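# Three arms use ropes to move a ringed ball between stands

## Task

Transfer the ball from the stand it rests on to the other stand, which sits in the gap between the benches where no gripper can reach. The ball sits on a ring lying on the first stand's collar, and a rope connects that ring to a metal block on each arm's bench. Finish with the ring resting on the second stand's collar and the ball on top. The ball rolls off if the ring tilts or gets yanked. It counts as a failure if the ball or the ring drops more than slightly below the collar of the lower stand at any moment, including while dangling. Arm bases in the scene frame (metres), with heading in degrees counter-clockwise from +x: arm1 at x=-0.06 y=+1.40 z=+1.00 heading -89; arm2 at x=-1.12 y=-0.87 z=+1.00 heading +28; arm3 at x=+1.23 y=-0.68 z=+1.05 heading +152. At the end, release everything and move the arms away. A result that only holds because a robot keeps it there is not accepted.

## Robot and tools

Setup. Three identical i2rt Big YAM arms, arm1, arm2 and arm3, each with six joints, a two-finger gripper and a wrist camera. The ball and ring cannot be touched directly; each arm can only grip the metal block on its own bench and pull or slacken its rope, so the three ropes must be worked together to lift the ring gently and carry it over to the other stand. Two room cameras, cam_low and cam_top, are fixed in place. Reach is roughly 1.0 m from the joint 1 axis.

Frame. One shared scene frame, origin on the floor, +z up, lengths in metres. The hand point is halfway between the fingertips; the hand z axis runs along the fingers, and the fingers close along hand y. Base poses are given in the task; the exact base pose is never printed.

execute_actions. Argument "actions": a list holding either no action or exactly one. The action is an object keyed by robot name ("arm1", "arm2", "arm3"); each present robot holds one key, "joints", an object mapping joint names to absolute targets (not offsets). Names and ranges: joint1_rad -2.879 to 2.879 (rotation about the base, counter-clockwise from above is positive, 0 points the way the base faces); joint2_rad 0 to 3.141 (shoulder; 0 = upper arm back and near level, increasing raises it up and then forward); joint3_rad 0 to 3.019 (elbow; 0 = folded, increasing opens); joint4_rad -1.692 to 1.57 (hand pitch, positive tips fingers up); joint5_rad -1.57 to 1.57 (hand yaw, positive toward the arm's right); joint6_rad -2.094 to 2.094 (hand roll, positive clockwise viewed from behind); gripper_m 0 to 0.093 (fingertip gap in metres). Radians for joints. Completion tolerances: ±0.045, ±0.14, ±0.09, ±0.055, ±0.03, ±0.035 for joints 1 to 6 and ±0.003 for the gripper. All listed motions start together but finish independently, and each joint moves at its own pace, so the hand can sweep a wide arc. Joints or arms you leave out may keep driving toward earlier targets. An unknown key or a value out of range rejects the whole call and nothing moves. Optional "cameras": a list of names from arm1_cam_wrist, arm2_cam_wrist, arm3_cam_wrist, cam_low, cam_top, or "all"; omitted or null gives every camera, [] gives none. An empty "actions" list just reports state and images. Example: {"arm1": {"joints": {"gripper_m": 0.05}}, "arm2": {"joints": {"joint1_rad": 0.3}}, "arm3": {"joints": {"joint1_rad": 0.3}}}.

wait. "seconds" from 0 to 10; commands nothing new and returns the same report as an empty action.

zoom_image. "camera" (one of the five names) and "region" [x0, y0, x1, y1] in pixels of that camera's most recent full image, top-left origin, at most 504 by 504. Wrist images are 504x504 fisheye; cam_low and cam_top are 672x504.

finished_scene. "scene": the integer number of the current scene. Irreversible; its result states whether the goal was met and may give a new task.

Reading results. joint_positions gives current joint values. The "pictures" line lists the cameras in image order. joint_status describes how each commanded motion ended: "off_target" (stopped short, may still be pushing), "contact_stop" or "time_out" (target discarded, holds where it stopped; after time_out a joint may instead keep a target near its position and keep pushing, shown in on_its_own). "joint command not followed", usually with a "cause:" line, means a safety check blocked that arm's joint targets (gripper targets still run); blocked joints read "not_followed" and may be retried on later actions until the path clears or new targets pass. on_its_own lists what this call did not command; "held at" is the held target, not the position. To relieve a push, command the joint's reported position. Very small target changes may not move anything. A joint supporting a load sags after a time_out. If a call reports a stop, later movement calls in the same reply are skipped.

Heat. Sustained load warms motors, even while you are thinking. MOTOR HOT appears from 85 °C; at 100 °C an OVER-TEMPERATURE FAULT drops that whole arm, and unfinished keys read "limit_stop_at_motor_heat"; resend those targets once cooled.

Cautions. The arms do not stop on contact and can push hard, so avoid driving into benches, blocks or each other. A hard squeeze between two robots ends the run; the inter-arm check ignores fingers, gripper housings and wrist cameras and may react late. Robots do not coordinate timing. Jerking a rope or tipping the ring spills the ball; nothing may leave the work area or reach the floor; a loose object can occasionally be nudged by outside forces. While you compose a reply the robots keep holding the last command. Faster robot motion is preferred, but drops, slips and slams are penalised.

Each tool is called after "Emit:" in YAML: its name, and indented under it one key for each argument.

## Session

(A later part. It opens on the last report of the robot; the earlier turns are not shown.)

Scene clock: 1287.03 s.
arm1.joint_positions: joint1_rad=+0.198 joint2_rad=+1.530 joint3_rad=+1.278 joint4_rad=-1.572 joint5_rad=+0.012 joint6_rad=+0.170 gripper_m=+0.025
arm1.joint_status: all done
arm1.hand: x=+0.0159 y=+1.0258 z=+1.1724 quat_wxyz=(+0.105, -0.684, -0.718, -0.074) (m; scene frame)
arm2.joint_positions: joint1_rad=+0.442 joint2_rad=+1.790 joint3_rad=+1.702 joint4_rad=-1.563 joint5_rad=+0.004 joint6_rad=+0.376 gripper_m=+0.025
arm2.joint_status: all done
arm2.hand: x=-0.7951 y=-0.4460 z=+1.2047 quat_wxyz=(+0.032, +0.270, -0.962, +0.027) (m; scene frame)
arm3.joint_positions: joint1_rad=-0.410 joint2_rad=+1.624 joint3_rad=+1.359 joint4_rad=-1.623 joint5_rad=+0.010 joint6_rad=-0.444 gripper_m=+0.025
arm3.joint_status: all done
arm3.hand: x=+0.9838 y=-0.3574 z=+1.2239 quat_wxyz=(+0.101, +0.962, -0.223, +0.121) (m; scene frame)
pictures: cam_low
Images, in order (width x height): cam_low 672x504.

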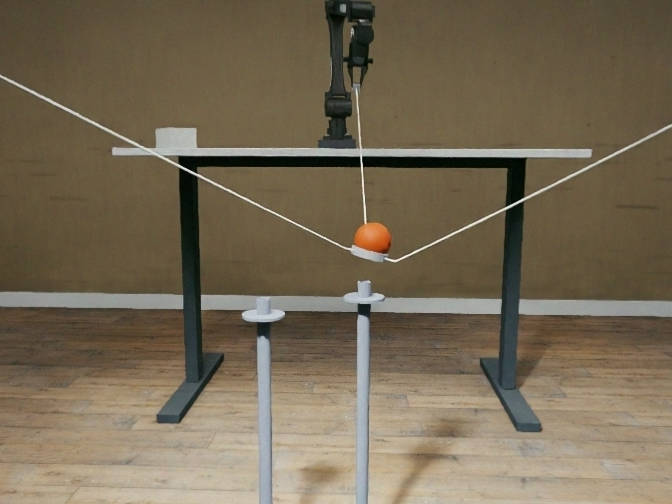

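Emit:
execute_actions:
  actions: []
  cameras: ["cam_low","cam_top"]

Emit:
zoom_image:
  camera: "cam_low"
  region: [290, 210, 440, 320]

Emit:
zoom_image:
  camera: "cam_top"
  region: [310, 215, 380, 285]

Scene clock: 1299.37 s.
arm1.joint_positions: joint1_rad=+0.198 joint2_rad=+1.530 joint3_rad=+1.278 joint4_rad=-1.572 joint5_rad=+0.012 joint6_rad=+0.171 gripper_m=+0.025
arm1.joint_status: all done
arm1.hand: x=+0.0159 y=+1.0258 z=+1.1724 quat_wxyz=(+0.105, -0.685, -0.717, -0.074) (m; scene frame)
arm2.joint_positions: joint1_rad=+0.442 joint2_rad=+1.790 joint3_rad=+1.702 joint4_rad=-1.563 joint5_rad=+0.004 joint6_rad=+0.376 gripper_m=+0.025
arm2.joint_status: all done
arm2.hand: x=-0.7951 y=-0.4460 z=+1.2047 quat_wxyz=(+0.032, +0.270, -0.962, +0.027) (m; scene frame)
arm3.joint_positions: joint1_rad=-0.410 joint2_rad=+1.624 joint3_rad=+1.359 joint4_rad=-1.623 joint5_rad=+0.010 joint6_rad=-0.445 gripper_m=+0.025
arm3.joint_status: all done
arm3.hand: x=+0.9838 y=-0.3574 z=+1.2239 quat_wxyz=(+0.101, +0.962, -0.223, +0.121) (m; scene frame)
pictures: cam_low, cam_top
Images, in order (width x height): cam_low 672x504, cam_top 672x504.

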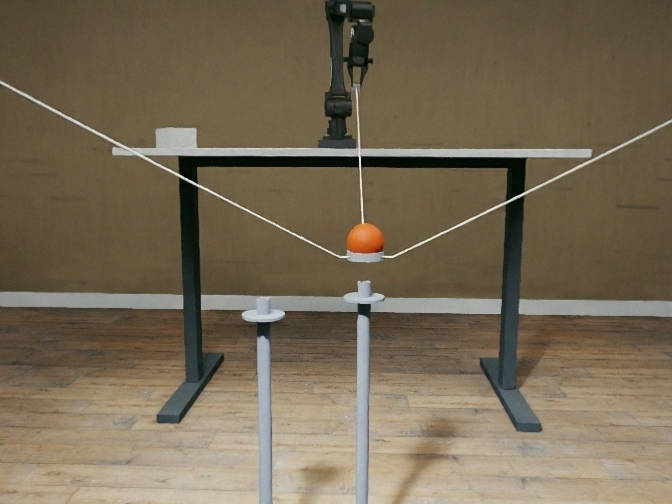

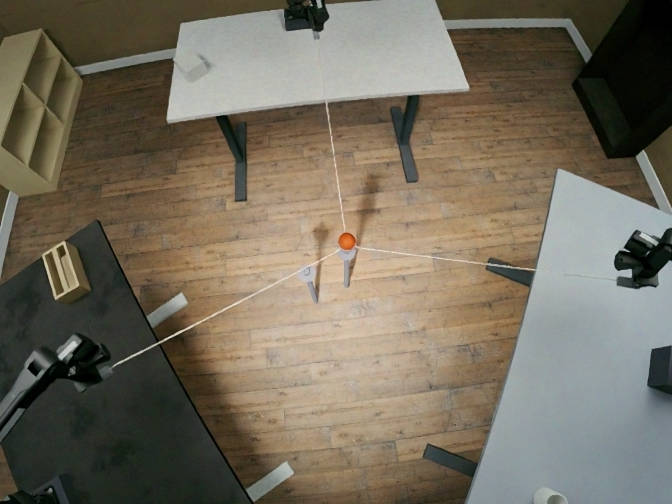

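Region (290, 210, 440, 320) of cam_low's 672x504 image, scaled by 3.360, with more detail than that image has; it fills the top 370 rows of this view, and the rest is white.

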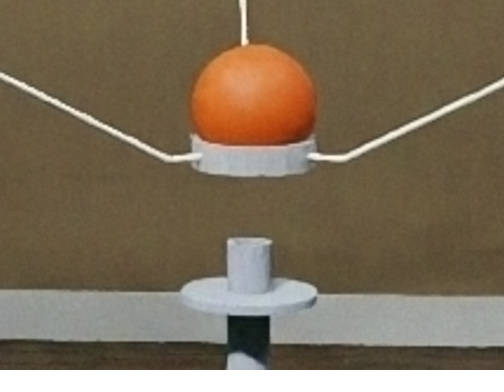

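Region (310, 215, 380, 285) of cam_top's 672x504 image, scaled by 7.200, with more detail than that image has.

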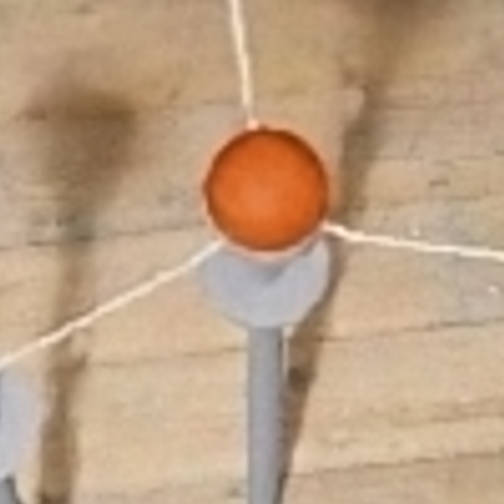

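Emit:
execute_actions:
  actions:
    - {"arm1":{"joints":{"joint4_rad":-1.502}},"arm2":{"joints":{"joint4_rad":-1.505}},"arm3":{"joints":{"joint4_rad":-1.549}}}
  cameras: ["cam_low"]

Scene clock: 1317.73 s.
arm1.joint_positions: joint1_rad=+0.198 joint2_rad=+1.530 joint3_rad=+1.278 joint4_rad=-1.504 joint5_rad=+0.012 joint6_rad=+0.171 gripper_m=+0.025
arm1.joint_status: all done
arm1.hand: x=+0.0194 y=+1.0101 z=+1.1687 quat_wxyz=(+0.078, -0.688, -0.720, -0.055) (m; scene frame)
arm2.joint_positions: joint1_rad=+0.442 joint2_rad=+1.790 joint3_rad=+1.702 joint4_rad=-1.502 joint5_rad=+0.004 joint6_rad=+0.376 gripper_m=+0.025
arm2.joint_status: all done
arm2.hand: x=-0.7860 y=-0.4340 z=+1.2039 quat_wxyz=(+0.008, +0.271, -0.963, +0.008) (m; scene frame)
arm3.joint_positions: joint1_rad=-0.410 joint2_rad=+1.624 joint3_rad=+1.359 joint4_rad=-1.549 joint5_rad=+0.010 joint6_rad=-0.445 gripper_m=+0.025
arm3.joint_status: all done
arm3.hand: x=+0.9729 y=-0.3438 z=+1.2189 quat_wxyz=(+0.078, +0.967, -0.224, +0.092) (m; scene frame)
pictures: cam_low
Images, in order (width x height): cam_low 672x504.

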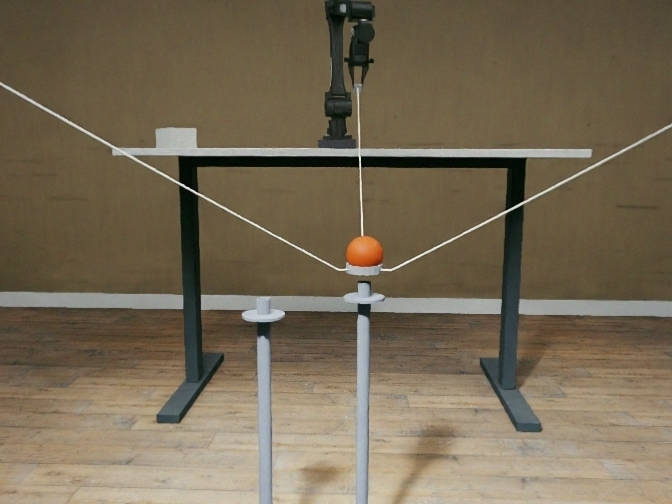

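Emit:
execute_actions:
  actions: []
  cameras: ["cam_low","cam_top"]

Emit:
zoom_image:
  camera: "cam_low"
  region: [310, 225, 420, 315]

Emit:
zoom_image:
  camera: "cam_top"
  region: [322, 222, 372, 272]

Scene clock: 1329.60 s.
arm1.joint_positions: joint1_rad=+0.198 joint2_rad=+1.530 joint3_rad=+1.278 joint4_rad=-1.504 joint5_rad=+0.012 joint6_rad=+0.171 gripper_m=+0.025
arm1.joint_status: all done
arm1.hand: x=+0.0194 y=+1.0101 z=+1.1687 quat_wxyz=(+0.078, -0.688, -0.720, -0.055) (m; scene frame)
arm2.joint_positions: joint1_rad=+0.442 joint2_rad=+1.790 joint3_rad=+1.702 joint4_rad=-1.502 joint5_rad=+0.004 joint6_rad=+0.376 gripper_m=+0.025
arm2.joint_status: all done
arm2.hand: x=-0.7860 y=-0.4340 z=+1.2039 quat_wxyz=(+0.008, +0.271, -0.963, +0.008) (m; scene frame)
arm3.joint_positions: joint1_rad=-0.410 joint2_rad=+1.624 joint3_rad=+1.359 joint4_rad=-1.549 joint5_rad=+0.010 joint6_rad=-0.445 gripper_m=+0.025
arm3.joint_status: all done
arm3.hand: x=+0.9729 y=-0.3438 z=+1.2189 quat_wxyz=(+0.078, +0.967, -0.224, +0.092) (m; scene frame)
pictures: cam_low, cam_top
Images, in order (width x height): cam_low 672x504, cam_top 672x504.

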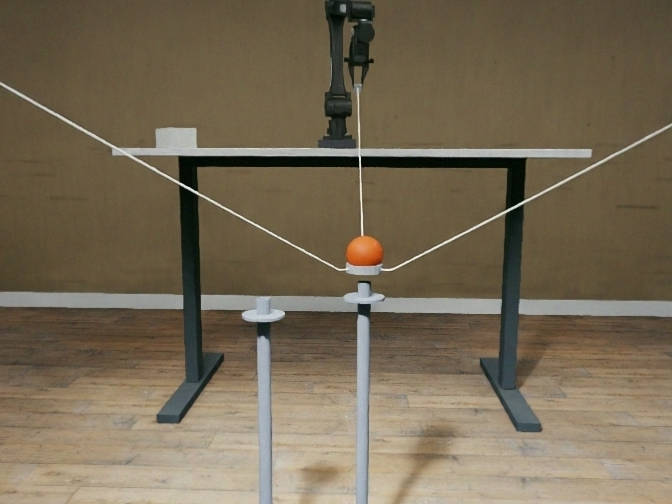

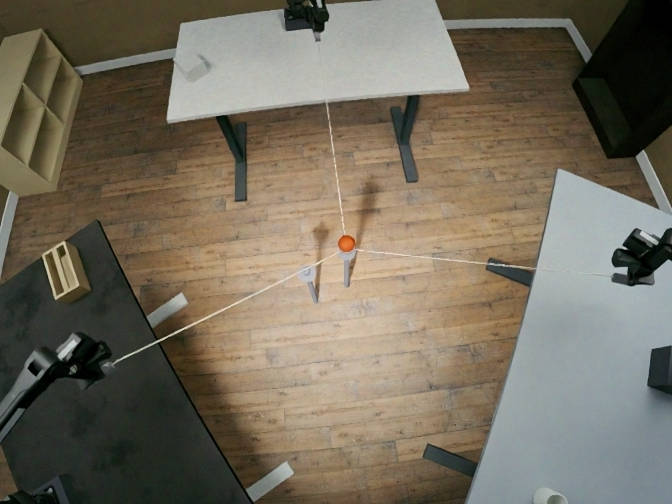

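Region (310, 225, 420, 315) of cam_low's 672x504 image, scaled by 4.582, with more detail than that image has; it fills the top 412 rows of this view, and the rest is white.

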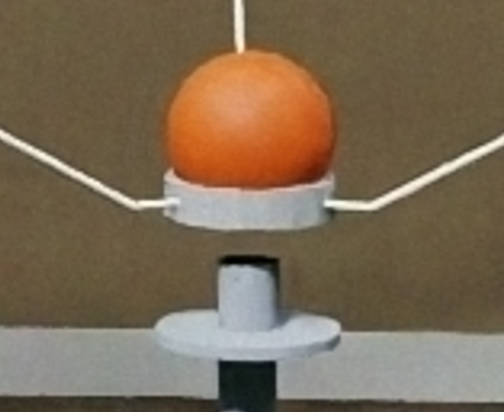

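Region (322, 222, 372, 272) of cam_top's 672x504 image, scaled by 10.080, with more detail than that image has.

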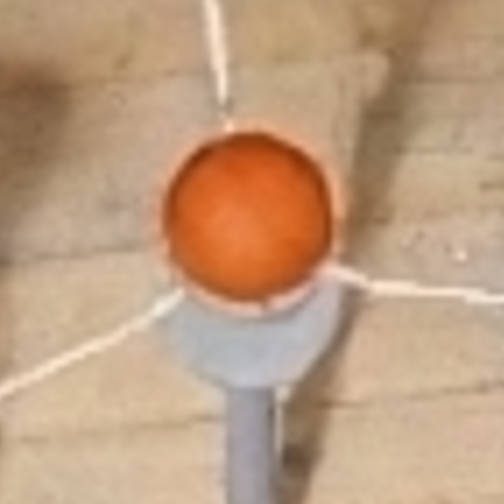

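Emit:
execute_actions:
  actions:
    - {"arm1":{"joints":{"joint4_rad":-1.407}},"arm2":{"joints":{"joint4_rad":-1.422}},"arm3":{"joints":{"joint4_rad":-1.472}}}
  cameras: ["cam_low","cam_top"]

Emit:
zoom_image:
  camera: "cam_low"
  region: [310, 225, 420, 315]

Emit:
zoom_image:
  camera: "cam_top"
  region: [322, 222, 372, 272]

Scene clock: 1360.87 s.
arm1.joint_positions: joint1_rad=+0.198 joint2_rad=+1.530 joint3_rad=+1.278 joint4_rad=-1.416 joint5_rad=+0.012 joint6_rad=+0.171 gripper_m=+0.025
arm1.joint_status: all done
arm1.hand: x=+0.0240 y=+0.9892 z=+1.1655 quat_wxyz=(+0.041, -0.690, -0.722, -0.031) (m; scene frame)
arm2.joint_positions: joint1_rad=+0.442 joint2_rad=+1.790 joint3_rad=+1.702 joint4_rad=-1.426 joint5_rad=+0.004 joint6_rad=+0.376 gripper_m=+0.025
arm2.joint_status: all done
arm2.hand: x=-0.7748 y=-0.4191 z=+1.2042 quat_wxyz=(-0.022, +0.270, -0.962, -0.014) (m; scene frame)
arm3.joint_positions: joint1_rad=-0.410 joint2_rad=+1.624 joint3_rad=+1.359 joint4_rad=-1.477 joint5_rad=+0.010 joint6_rad=-0.446 gripper_m=+0.025
arm3.joint_status: all done
arm3.hand: x=+0.9622 y=-0.3302 z=+1.2152 quat_wxyz=(+0.056, +0.971, -0.225, +0.065) (m; scene frame)
pictures: cam_low, cam_top
Images, in order (width x height): cam_low 672x504, cam_top 672x504.

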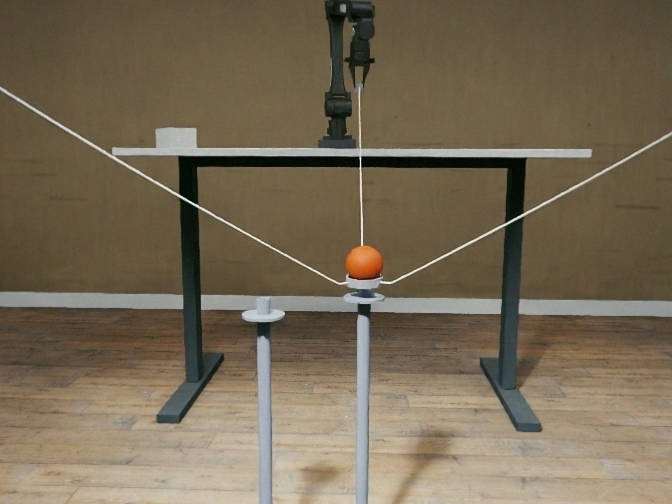

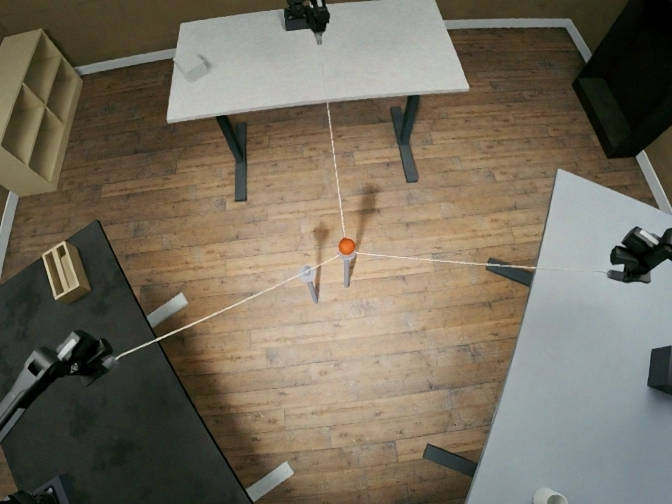

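Region (310, 225, 420, 315) of cam_low's 672x504 image, scaled by 4.582, with more detail than that image has; it fills the top 412 rows of this view, and the rest is white.

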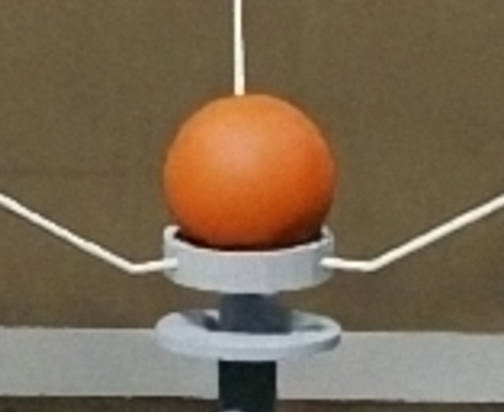

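Region (322, 222, 372, 272) of cam_top's 672x504 image, scaled by 10.080, with more detail than that image has.

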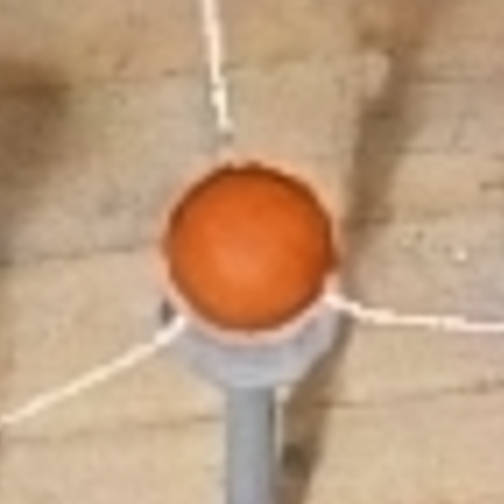

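Emit:
execute_actions:
  actions:
    - {"arm1":{"joints":{"joint4_rad":-1.325}},"arm2":{"joints":{"joint4_rad":-1.322}},"arm3":{"joints":{"joint4_rad":-1.383}}}
  cameras: ["cam_low","cam_top"]

Emit:
zoom_image:
  camera: "cam_low"
  region: [310, 225, 420, 315]

Emit:
zoom_image:
  camera: "cam_top"
  region: [322, 222, 372, 272]

Scene clock: 1393.77 s.
arm1.joint_positions: joint1_rad=+0.198 joint2_rad=+1.530 joint3_rad=+1.278 joint4_rad=-1.337 joint5_rad=+0.012 joint6_rad=+0.171 gripper_m=+0.025
arm1.joint_status: all done
arm1.hand: x=+0.0282 y=+0.9702 z=+1.1643 quat_wxyz=(+0.008, -0.692, -0.722, -0.008) (m; scene frame)
arm2.joint_positions: joint1_rad=+0.442 joint2_rad=+1.790 joint3_rad=+1.702 joint4_rad=-1.329 joint5_rad=+0.004 joint6_rad=+0.376 gripper_m=+0.025
arm2.joint_status: all done
arm2.hand: x=-0.7605 y=-0.4002 z=+1.2065 quat_wxyz=(-0.061, +0.270, -0.960, -0.044) (m; scene frame)
arm3.joint_positions: joint1_rad=-0.410 joint2_rad=+1.624 joint3_rad=+1.359 joint4_rad=-1.390 joint5_rad=+0.010 joint6_rad=-0.446 gripper_m=+0.025
arm3.joint_status: all done
arm3.hand: x=+0.9491 y=-0.3136 z=+1.2125 quat_wxyz=(+0.029, +0.973, -0.226, +0.031) (m; scene frame)
pictures: cam_low, cam_top
Images, in order (width x height): cam_low 672x504, cam_top 672x504.

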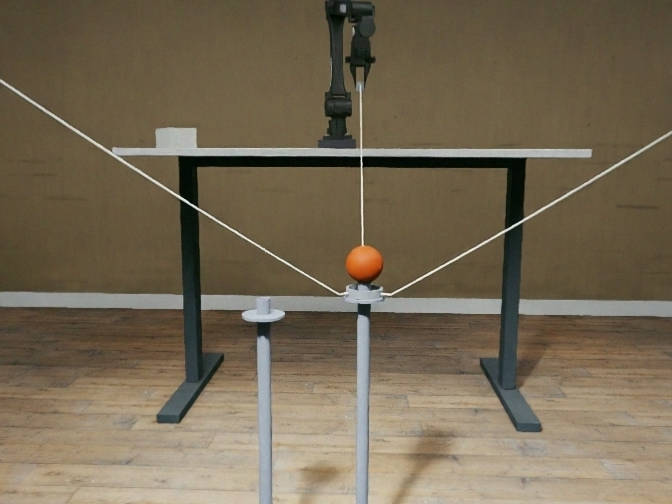

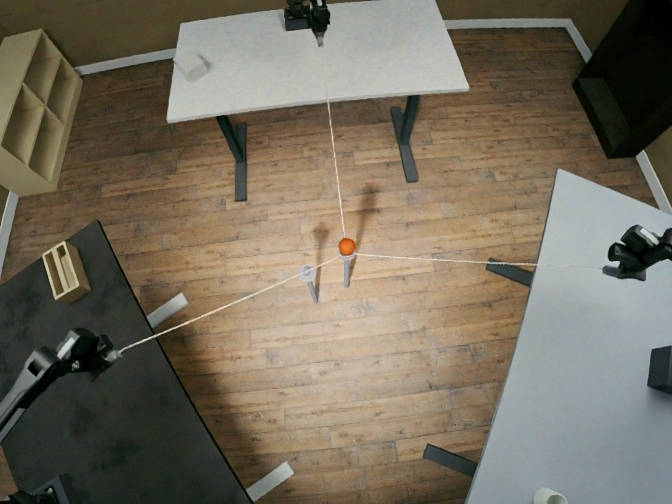

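Region (310, 225, 420, 315) of cam_low's 672x504 image, scaled by 4.582, with more detail than that image has; it fills the top 412 rows of this view, and the rest is white.

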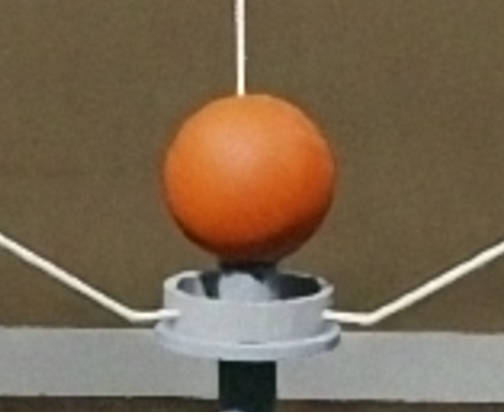

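Region (322, 222, 372, 272) of cam_top's 672x504 image, scaled by 10.080, with more detail than that image has.

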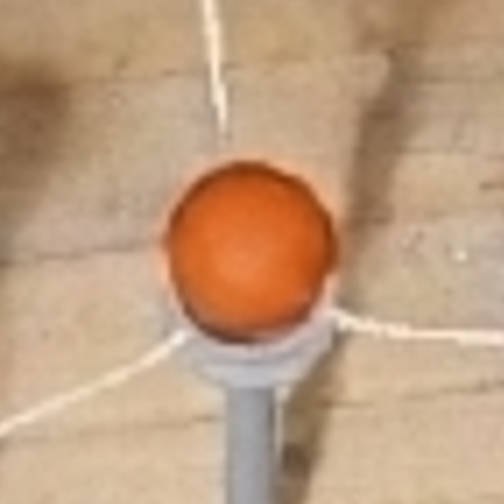

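Emit:
execute_actions:
  actions:
    - {"arm1":{"joints":{"joint2_rad":1.90,"joint4_rad":-0.935}},"arm2":{"joints":{"joint2_rad":1.942,"joint3_rad":1.355,"joint4_rad":-0.975}},"arm3":{"joints":{"joint2_rad":2.07,"joint4_rad":-0.869}}}

Scene clock: 1442.97 s.
arm1.joint_positions: joint1_rad=+0.198 joint2_rad=+1.934 joint3_rad=+1.266 joint4_rad=-0.950 joint5_rad=+0.012 joint6_rad=+0.171 gripper_m=+0.025
arm1.joint_status: all done
arm1.hand: x=+0.0455 y=+0.9052 z=+0.9714 quat_wxyz=(+0.021, -0.691, -0.722, -0.017) (m; scene frame)
arm2.joint_positions: joint1_rad=+0.445 joint2_rad=+1.943 joint3_rad=+1.354 joint4_rad=-0.982 joint5_rad=+0.003 joint6_rad=+0.375 gripper_m=+0.025
arm2.joint_status: all done
arm2.hand: x=-0.7915 y=-0.4382 z=+0.9985 quat_wxyz=(+0.001, +0.272, -0.962, +0.002) (m; scene frame)
arm3.joint_positions: joint1_rad=-0.410 joint2_rad=+2.094 joint3_rad=+1.347 joint4_rad=-0.880 joint5_rad=+0.012 joint6_rad=-0.447 gripper_m=+0.025
arm3.joint_status: all done
arm3.hand: x=+0.8977 y=-0.2542 z=+0.9721 quat_wxyz=(+0.019, +0.974, -0.226, +0.020) (m; scene frame)
pictures: arm1_cam_wrist, arm2_cam_wrist, arm3_cam_wrist, cam_low, cam_top
Images, in order (width x height): arm1_cam_wrist 504x504, arm2_cam_wrist 504x504, arm3_cam_wrist 504x504, cam_low 672x504, cam_top 672x504.

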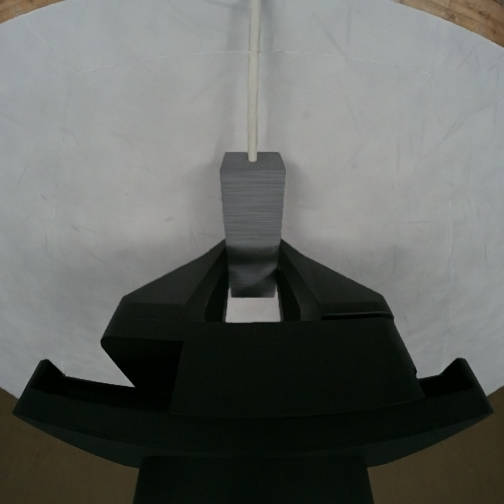

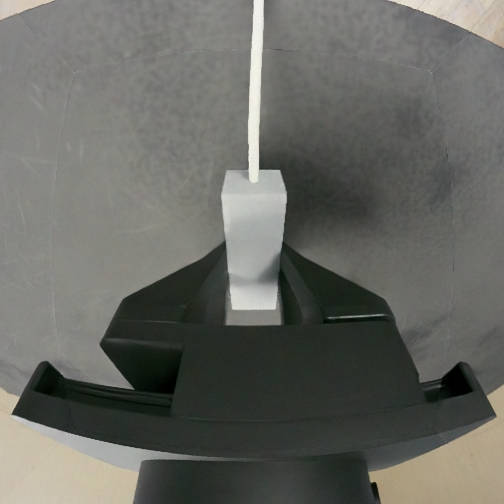

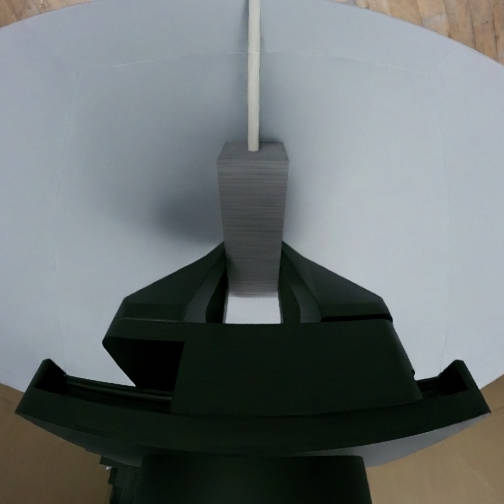

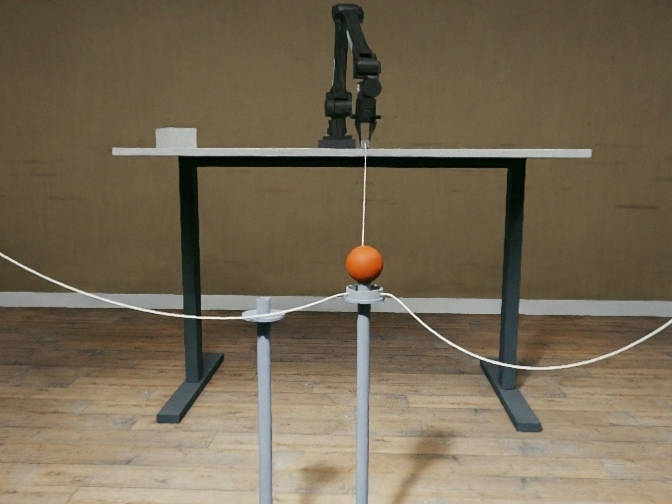

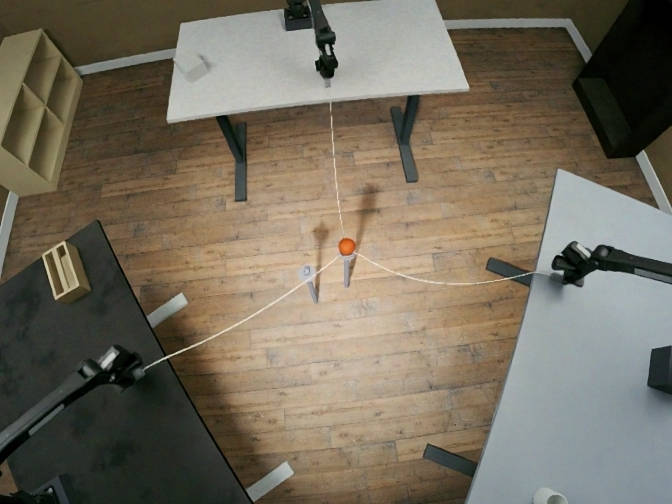

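Emit:
execute_actions:
  actions:
    - {"arm1":{"joints":{"gripper_m":0.055}},"arm2":{"joints":{"joint2_rad":1.992}},"arm3":{"joints":{"gripper_m":0.055}}}
  cameras: ["arm1_cam_wrist","arm3_cam_wrist"]

Scene clock: 1455.20 s.
arm1.joint_positions: joint1_rad=+0.198 joint2_rad=+1.929 joint3_rad=+1.266 joint4_rad=-0.950 joint5_rad=+0.012 joint6_rad=+0.172 gripper_m=+0.055
arm1.joint_status: all done
arm1.hand: x=+0.0456 y=+0.9045 z=+0.9736 quat_wxyz=(+0.019, -0.692, -0.722, -0.015) (m; scene frame)
arm2.joint_positions: joint1_rad=+0.445 joint2_rad=+1.985 joint3_rad=+1.354 joint4_rad=-0.982 joint5_rad=+0.002 joint6_rad=+0.375 gripper_m=+0.025
arm2.joint_status: all done
arm2.hand: x=-0.7951 y=-0.4428 z=+0.9767 quat_wxyz=(+0.018, +0.272, -0.962, +0.014) (m; scene frame)
arm3.joint_positions: joint1_rad=-0.410 joint2_rad=+2.094 joint3_rad=+1.347 joint4_rad=-0.880 joint5_rad=+0.012 joint6_rad=-0.447 gripper_m=+0.055
arm3.joint_status: all done
arm3.hand: x=+0.8977 y=-0.2541 z=+0.9723 quat_wxyz=(+0.019, +0.974, -0.226, +0.020) (m; scene frame)
pictures: arm1_cam_wrist, arm3_cam_wrist
Images, in order (width x height): arm1_cam_wrist 504x504, arm3_cam_wrist 504x504.

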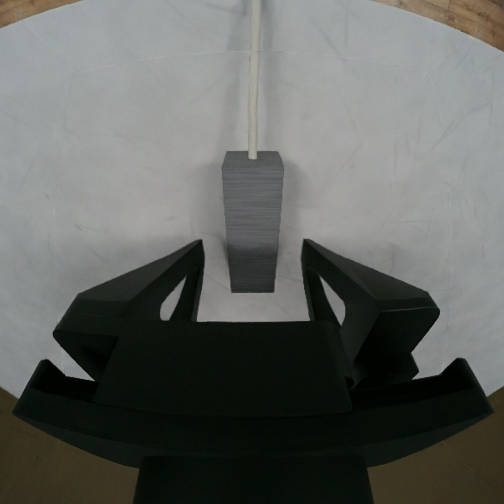

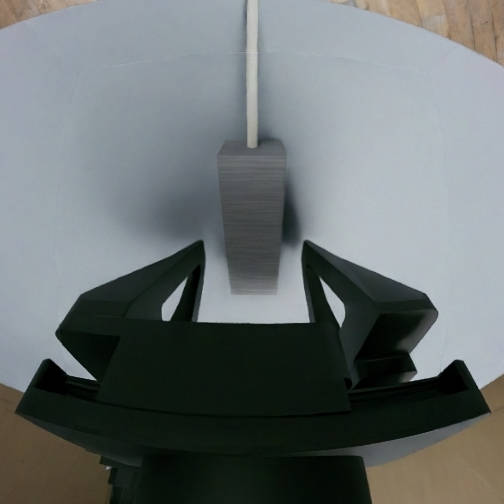

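Emit:
execute_actions:
  actions:
    - {"arm1":{"joints":{"joint2_rad":1.6}},"arm2":{"joints":{"gripper_m":0.055}},"arm3":{"joints":{"joint2_rad":1.75}}}
  cameras: ["arm2_cam_wrist"]

Emit:
execute_actions:
  actions:
    - {"arm2":{"joints":{"joint2_rad":1.65}}}

Scene clock: 1465.13 s.
arm1.joint_positions: joint1_rad=+0.198 joint2_rad=+1.593 joint3_rad=+1.266 joint4_rad=-0.950 joint5_rad=+0.012 joint6_rad=+0.172 gripper_m=+0.055
arm1.joint_status: all done
arm1.hand: x=+0.0478 y=+0.8813 z=+1.1426 quat_wxyz=(-0.120, -0.686, -0.713, +0.078) (m; scene frame)
arm2.joint_positions: joint1_rad=+0.445 joint2_rad=+1.985 joint3_rad=+1.354 joint4_rad=-0.982 joint5_rad=+0.002 joint6_rad=+0.375 gripper_m=+0.055
arm2.joint_status: all done
arm2.hand: x=-0.7951 y=-0.4428 z=+0.9767 quat_wxyz=(+0.018, +0.272, -0.962, +0.014) (m; scene frame)
arm3.joint_positions: joint1_rad=-0.410 joint2_rad=+1.736 joint3_rad=+1.348 joint4_rad=-0.878 joint5_rad=+0.012 joint6_rad=-0.447 gripper_m=+0.055
arm3.joint_status: all done
arm3.hand: x=+0.8743 y=-0.2192 z=+1.1660 quat_wxyz=(-0.093, +0.962, -0.226, -0.120) (m; scene frame)
pictures: arm2_cam_wrist
Images, in order (width x height): arm2_cam_wrist 504x504.

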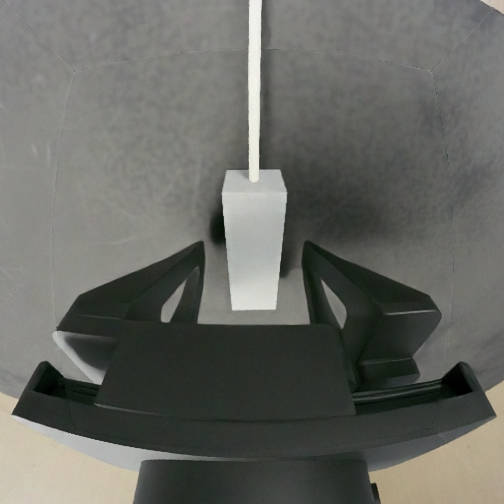

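Scene clock: 1466.50 s.
arm1.joint_positions: joint1_rad=+0.198 joint2_rad=+1.593 joint3_rad=+1.266 joint4_rad=-0.950 joint5_rad=+0.012 joint6_rad=+0.172 gripper_m=+0.055
arm1.joint_status: not commanded
arm1.hand: x=+0.0478 y=+0.8813 z=+1.1426 quat_wxyz=(-0.120, -0.686, -0.713, +0.078) (m; scene frame)
arm2.joint_positions: joint1_rad=+0.445 joint2_rad=+1.644 joint3_rad=+1.354 joint4_rad=-0.982 joint5_rad=+0.002 joint6_rad=+0.375 gripper_m=+0.055
arm2.joint_status: all done
arm2.hand: x=-0.7819 y=-0.4253 z=+1.1570 quat_wxyz=(-0.118, +0.269, -0.952, -0.089) (m; scene frame)
arm3.joint_positions: joint1_rad=-0.410 joint2_rad=+1.736 joint3_rad=+1.348 joint4_rad=-0.878 joint5_rad=+0.012 joint6_rad=-0.447 gripper_m=+0.055
arm3.joint_status: not commanded
arm3.hand: x=+0.8743 y=-0.2192 z=+1.1660 quat_wxyz=(-0.093, +0.962, -0.226, -0.120) (m; scene frame)
pictures: arm1_cam_wrist, arm2_cam_wrist, arm3_cam_wrist, cam_low, cam_top
Images, in order (width x height): arm1_cam_wrist 504x504, arm2_cam_wrist 504x504, arm3_cam_wrist 504x504, cam_low 672x504, cam_top 672x504.

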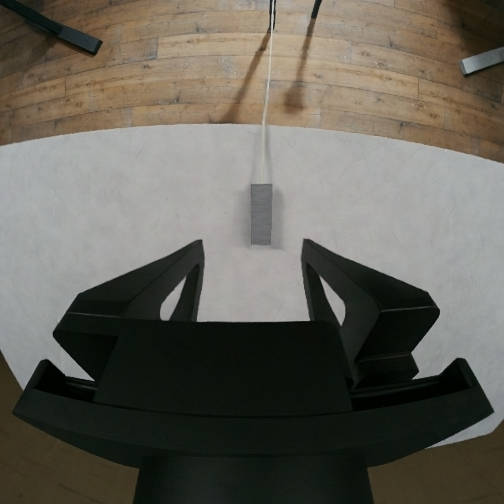

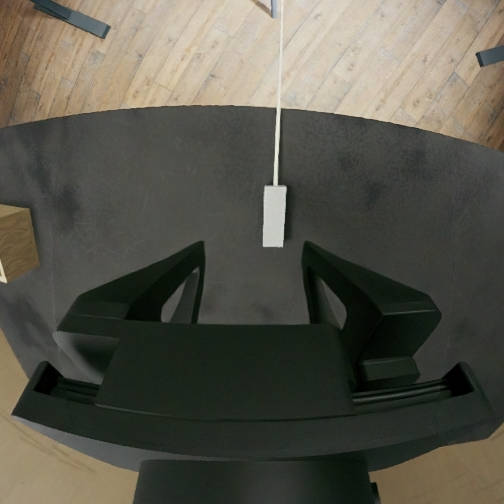

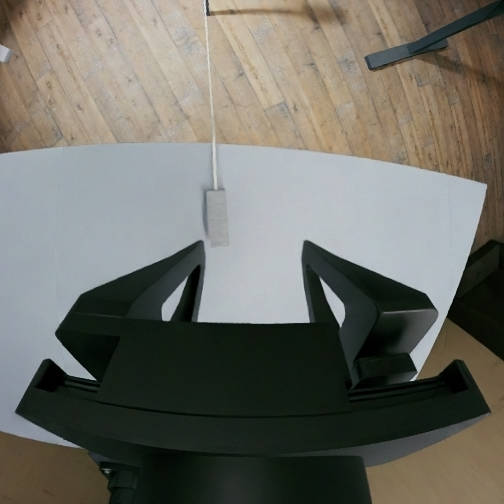

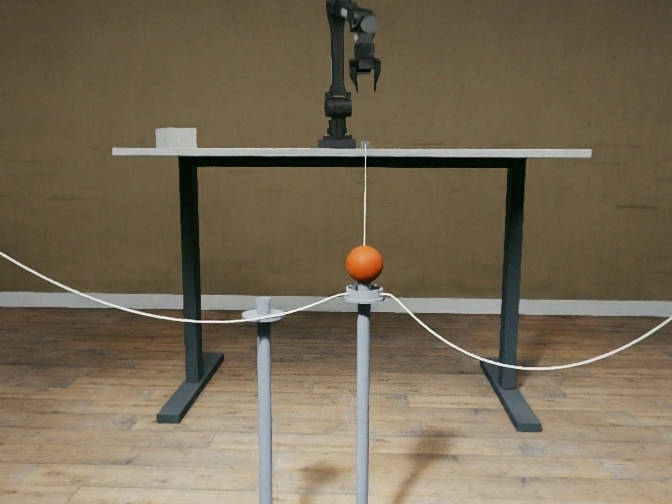

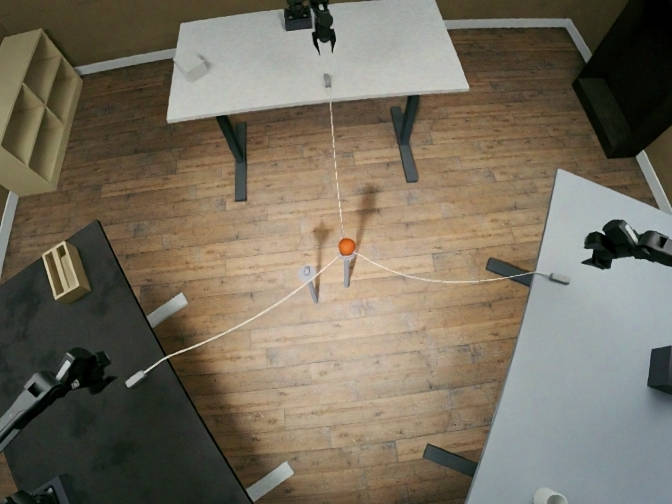

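Emit:
zoom_image:
  camera: "cam_low"
  region: [310, 225, 420, 315]

Region (310, 225, 420, 315) of cam_low's 672x504 image, scaled by 4.582, with more detail than that image has; it fills the top 412 rows of this view, and the rest is white.

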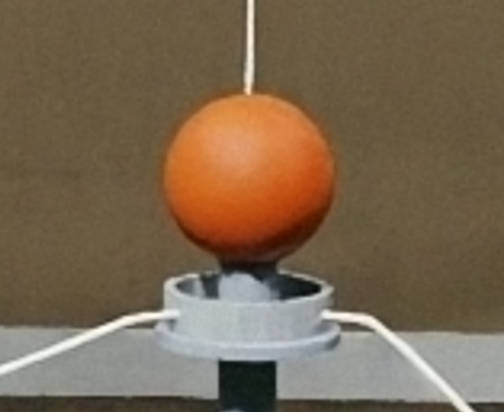

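Emit:
finished_scene:
  scene: 1

The scene is finished: the task was done.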